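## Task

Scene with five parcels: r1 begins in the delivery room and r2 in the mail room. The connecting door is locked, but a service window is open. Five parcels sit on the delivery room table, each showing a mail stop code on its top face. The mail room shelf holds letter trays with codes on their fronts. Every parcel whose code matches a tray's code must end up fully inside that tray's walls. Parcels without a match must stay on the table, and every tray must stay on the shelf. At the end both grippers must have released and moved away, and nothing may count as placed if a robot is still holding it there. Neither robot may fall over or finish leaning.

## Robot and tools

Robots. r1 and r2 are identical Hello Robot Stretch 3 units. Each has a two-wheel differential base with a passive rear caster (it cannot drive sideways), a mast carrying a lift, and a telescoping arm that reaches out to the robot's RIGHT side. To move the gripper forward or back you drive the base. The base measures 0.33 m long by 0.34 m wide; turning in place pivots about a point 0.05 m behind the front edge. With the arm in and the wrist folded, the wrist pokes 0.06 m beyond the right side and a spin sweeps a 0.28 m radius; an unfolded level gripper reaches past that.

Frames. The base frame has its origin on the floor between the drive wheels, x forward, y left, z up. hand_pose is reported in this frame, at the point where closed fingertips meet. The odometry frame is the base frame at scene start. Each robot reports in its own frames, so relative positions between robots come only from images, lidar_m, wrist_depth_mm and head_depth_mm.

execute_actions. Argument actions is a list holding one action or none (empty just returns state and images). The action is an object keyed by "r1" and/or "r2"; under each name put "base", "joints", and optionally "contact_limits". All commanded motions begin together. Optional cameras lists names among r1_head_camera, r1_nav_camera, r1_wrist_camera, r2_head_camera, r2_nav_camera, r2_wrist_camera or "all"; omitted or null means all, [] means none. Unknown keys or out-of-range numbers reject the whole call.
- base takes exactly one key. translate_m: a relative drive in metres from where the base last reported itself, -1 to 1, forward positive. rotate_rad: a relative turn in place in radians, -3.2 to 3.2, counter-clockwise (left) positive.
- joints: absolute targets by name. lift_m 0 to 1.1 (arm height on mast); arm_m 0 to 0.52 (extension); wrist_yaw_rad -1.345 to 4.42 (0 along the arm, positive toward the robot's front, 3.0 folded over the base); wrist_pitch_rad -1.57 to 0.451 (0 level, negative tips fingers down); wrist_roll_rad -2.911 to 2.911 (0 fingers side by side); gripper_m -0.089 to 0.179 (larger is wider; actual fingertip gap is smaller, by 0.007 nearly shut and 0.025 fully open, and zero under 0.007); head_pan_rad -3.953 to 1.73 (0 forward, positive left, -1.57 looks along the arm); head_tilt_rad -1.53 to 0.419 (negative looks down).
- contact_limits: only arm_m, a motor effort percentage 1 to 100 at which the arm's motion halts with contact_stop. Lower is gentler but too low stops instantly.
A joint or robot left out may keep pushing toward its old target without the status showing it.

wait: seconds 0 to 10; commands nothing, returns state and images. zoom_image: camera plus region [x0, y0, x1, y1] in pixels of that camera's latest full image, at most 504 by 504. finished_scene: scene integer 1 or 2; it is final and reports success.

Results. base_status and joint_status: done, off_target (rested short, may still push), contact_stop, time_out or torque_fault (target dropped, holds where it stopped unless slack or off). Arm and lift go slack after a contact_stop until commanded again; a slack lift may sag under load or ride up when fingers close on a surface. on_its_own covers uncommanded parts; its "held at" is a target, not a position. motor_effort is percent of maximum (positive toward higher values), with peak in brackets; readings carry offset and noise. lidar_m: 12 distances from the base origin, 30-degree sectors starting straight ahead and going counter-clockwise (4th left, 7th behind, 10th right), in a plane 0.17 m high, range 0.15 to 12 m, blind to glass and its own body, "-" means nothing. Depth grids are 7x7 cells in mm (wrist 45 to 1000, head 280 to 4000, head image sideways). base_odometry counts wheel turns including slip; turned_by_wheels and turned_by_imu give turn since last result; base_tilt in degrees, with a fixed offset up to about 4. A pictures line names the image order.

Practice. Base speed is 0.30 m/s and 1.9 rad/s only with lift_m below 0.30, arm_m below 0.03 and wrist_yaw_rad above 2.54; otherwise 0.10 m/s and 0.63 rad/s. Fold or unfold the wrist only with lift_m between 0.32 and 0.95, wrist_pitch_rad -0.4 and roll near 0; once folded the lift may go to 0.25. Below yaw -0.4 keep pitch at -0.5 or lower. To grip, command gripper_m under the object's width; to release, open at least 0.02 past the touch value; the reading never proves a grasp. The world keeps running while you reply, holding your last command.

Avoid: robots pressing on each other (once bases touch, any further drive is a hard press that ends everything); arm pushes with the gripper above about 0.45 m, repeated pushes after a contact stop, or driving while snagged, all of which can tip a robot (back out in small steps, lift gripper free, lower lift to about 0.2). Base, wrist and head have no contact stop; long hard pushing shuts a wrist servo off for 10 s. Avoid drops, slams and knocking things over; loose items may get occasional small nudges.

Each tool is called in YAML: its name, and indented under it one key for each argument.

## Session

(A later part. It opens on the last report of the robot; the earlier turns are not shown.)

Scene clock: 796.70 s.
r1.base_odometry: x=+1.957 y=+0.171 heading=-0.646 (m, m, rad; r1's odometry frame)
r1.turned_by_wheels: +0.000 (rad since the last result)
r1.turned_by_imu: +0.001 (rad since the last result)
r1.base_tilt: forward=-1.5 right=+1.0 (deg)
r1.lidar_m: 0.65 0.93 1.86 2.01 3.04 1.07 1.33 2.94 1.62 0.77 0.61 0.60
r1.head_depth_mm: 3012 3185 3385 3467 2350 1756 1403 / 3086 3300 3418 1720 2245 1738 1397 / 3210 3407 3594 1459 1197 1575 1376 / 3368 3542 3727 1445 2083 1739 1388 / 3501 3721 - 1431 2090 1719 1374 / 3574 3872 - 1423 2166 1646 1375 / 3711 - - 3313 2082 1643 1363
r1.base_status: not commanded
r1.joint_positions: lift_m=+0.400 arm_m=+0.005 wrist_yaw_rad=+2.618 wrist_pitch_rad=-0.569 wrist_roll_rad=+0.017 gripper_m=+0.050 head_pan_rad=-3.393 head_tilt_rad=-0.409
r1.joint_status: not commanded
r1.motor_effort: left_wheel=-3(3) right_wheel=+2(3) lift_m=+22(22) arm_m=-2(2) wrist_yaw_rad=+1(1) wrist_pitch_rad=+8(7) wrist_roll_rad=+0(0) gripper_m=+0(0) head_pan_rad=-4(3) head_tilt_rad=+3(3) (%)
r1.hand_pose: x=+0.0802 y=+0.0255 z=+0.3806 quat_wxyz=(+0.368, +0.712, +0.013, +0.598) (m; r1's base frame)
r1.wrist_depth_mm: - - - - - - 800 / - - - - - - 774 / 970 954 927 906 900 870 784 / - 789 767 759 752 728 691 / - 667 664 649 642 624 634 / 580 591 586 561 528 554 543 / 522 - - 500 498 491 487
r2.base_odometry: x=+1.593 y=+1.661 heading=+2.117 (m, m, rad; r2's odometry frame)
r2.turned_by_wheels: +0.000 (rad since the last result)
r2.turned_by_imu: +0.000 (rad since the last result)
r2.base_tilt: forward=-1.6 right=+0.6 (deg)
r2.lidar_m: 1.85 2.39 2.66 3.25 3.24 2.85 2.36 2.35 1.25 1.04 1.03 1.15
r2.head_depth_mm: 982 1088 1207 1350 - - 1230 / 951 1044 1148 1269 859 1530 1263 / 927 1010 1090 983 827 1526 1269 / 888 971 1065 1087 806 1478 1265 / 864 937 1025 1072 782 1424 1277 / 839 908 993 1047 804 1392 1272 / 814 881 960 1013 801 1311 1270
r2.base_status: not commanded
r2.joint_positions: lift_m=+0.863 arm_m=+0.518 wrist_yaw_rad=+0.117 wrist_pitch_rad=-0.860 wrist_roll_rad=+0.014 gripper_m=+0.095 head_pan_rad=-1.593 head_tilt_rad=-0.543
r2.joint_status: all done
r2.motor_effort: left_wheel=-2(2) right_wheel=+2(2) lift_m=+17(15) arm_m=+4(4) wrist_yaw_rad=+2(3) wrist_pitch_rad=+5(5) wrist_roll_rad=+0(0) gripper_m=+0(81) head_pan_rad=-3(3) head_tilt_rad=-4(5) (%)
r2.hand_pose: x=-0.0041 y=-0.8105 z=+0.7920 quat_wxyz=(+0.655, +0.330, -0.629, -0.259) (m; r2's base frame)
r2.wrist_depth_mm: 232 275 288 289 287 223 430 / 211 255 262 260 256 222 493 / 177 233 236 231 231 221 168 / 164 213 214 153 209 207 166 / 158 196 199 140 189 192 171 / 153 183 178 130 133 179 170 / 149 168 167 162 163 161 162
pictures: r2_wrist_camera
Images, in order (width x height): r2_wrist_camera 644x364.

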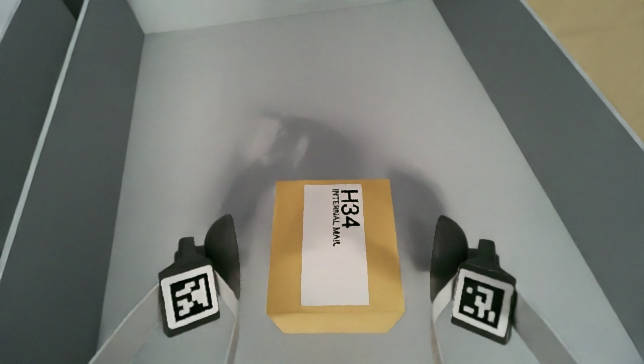

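execute_actions:
  actions:
    - {"r2": {"joints": {"lift_m": 1.0, "arm_m": 0.17, "wrist_pitch_rad": -0.8, "head_pan_rad": -1.1, "head_tilt_rad": -0.55}}}
  cameras: ["r2_head_camera", "r2_nav_camera", "r2_wrist_camera", "r1_head_camera"]

Scene clock: 806.00 s.
r1.base_odometry: x=+1.957 y=+0.171 heading=-0.646 (m, m, rad; r1's odometry frame)
r1.turned_by_wheels: +0.000 (rad since the last result)
r1.turned_by_imu: +0.001 (rad since the last result)
r1.base_tilt: forward=-1.6 right=+0.9 (deg)
r1.lidar_m: 0.65 0.93 1.86 2.00 3.03 1.07 1.33 2.94 1.62 0.77 0.61 0.60
r1.head_depth_mm: 3003 3261 3411 3491 2355 1755 1403 / 3113 3296 3445 1727 2225 1743 1396 / 3206 3402 3635 1458 1196 1584 1375 / 3394 3516 3644 1442 2093 1752 1382 / 3473 3688 - 1435 2093 1728 1382 / 3597 3896 - 1410 2167 1655 1377 / 3705 - - 3321 2063 1651 1370
r1.base_status: not commanded
r1.joint_positions: lift_m=+0.400 arm_m=+0.005 wrist_yaw_rad=+2.618 wrist_pitch_rad=-0.569 wrist_roll_rad=+0.017 gripper_m=+0.050 head_pan_rad=-3.393 head_tilt_rad=-0.409
r1.joint_status: not commanded
r1.motor_effort: left_wheel=-3(3) right_wheel=+3(3) lift_m=+22(22) arm_m=-2(2) wrist_yaw_rad=+2(2) wrist_pitch_rad=+8(7) wrist_roll_rad=+0(0) gripper_m=-1(0) head_pan_rad=-4(4) head_tilt_rad=+3(3) (%)
r1.hand_pose: x=+0.0802 y=+0.0255 z=+0.3806 quat_wxyz=(+0.368, +0.712, +0.013, +0.598) (m; r1's base frame)
r1.wrist_depth_mm: - - - - - - 801 / - - - - - - 801 / 942 958 932 922 899 888 771 / - 766 768 772 727 741 694 / - 666 679 643 647 630 623 / 574 593 595 561 537 549 541 / 519 - - 502 501 490 488
r2.base_odometry: x=+1.593 y=+1.661 heading=+2.117 (m, m, rad; r2's odometry frame)
r2.turned_by_wheels: +0.000 (rad since the last result)
r2.turned_by_imu: +0.000 (rad since the last result)
r2.base_tilt: forward=-1.6 right=+0.5 (deg)
r2.lidar_m: 1.85 2.38 2.66 3.27 3.23 2.85 2.36 2.35 1.25 1.04 1.03 1.15
r2.head_depth_mm: 816 887 976 1025 792 1353 1265 / 830 898 992 1036 765 1404 1264 / 844 919 1013 1053 771 1419 1269 / 860 935 1025 1040 786 1444 1273 / 870 948 1054 1065 776 1470 1275 / 889 975 1079 1055 835 1493 1267 / 906 991 1093 1204 807 1530 1271
r2.base_status: not commanded
r2.joint_positions: lift_m=+0.999 arm_m=+0.170 wrist_yaw_rad=+0.119 wrist_pitch_rad=-0.817 wrist_roll_rad=+0.014 gripper_m=+0.095 head_pan_rad=-1.107 head_tilt_rad=-0.543
r2.joint_status: all done
r2.motor_effort: left_wheel=-2(2) right_wheel=+2(2) lift_m=+48(49) arm_m=-3(6) wrist_yaw_rad=+2(2) wrist_pitch_rad=+9(10) wrist_roll_rad=+0(0) gripper_m=+0(0) head_pan_rad=+3(32) head_tilt_rad=-4(5) (%)
r2.hand_pose: x=-0.0028 y=-0.4722 z=+0.9348 quat_wxyz=(+0.660, +0.317, -0.635, -0.244) (m; r2's base frame)
r2.wrist_depth_mm: 507 558 554 556 535 787 849 / 460 496 493 484 471 474 1000 / 426 442 439 413 413 425 - / 385 389 393 391 403 - - / 374 372 393 - - - - / - - - - - - - / - - - - 985 978 997
pictures: r1_head_camera (sideways: a quarter turn clockwise sets it upright), r2_head_camera (sideways: a quarter turn clockwise sets it upright), r2_nav_camera (sideways: a quarter turn counterclockwise sets it upright), r2_wrist_camera
Images, in order (width x height): r1_head_camera 896x504, r2_head_camera 896x504, r2_nav_camera 672x504, r2_wrist_camera 644x364.

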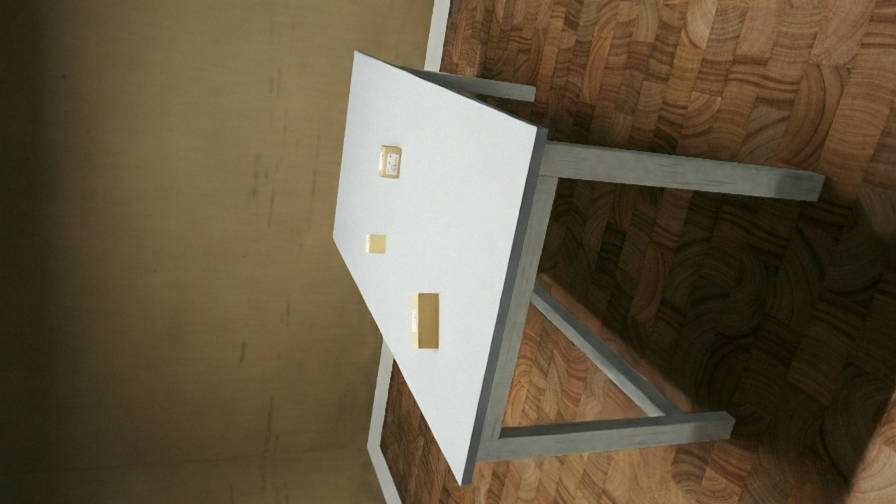

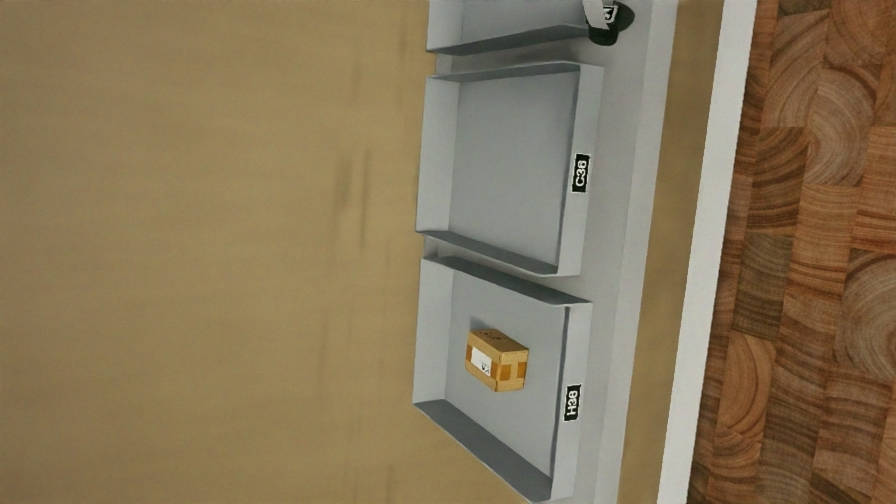

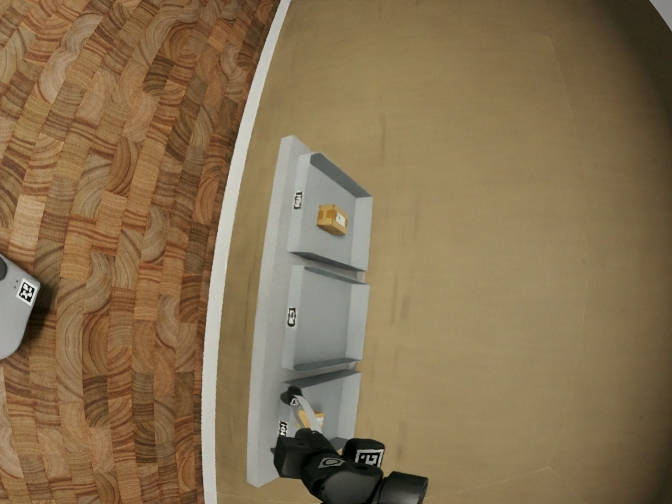

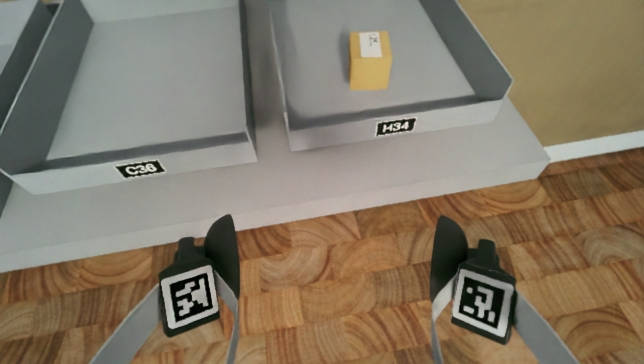

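finished_scene:
  scene: 1

The scene is finished: the task was done.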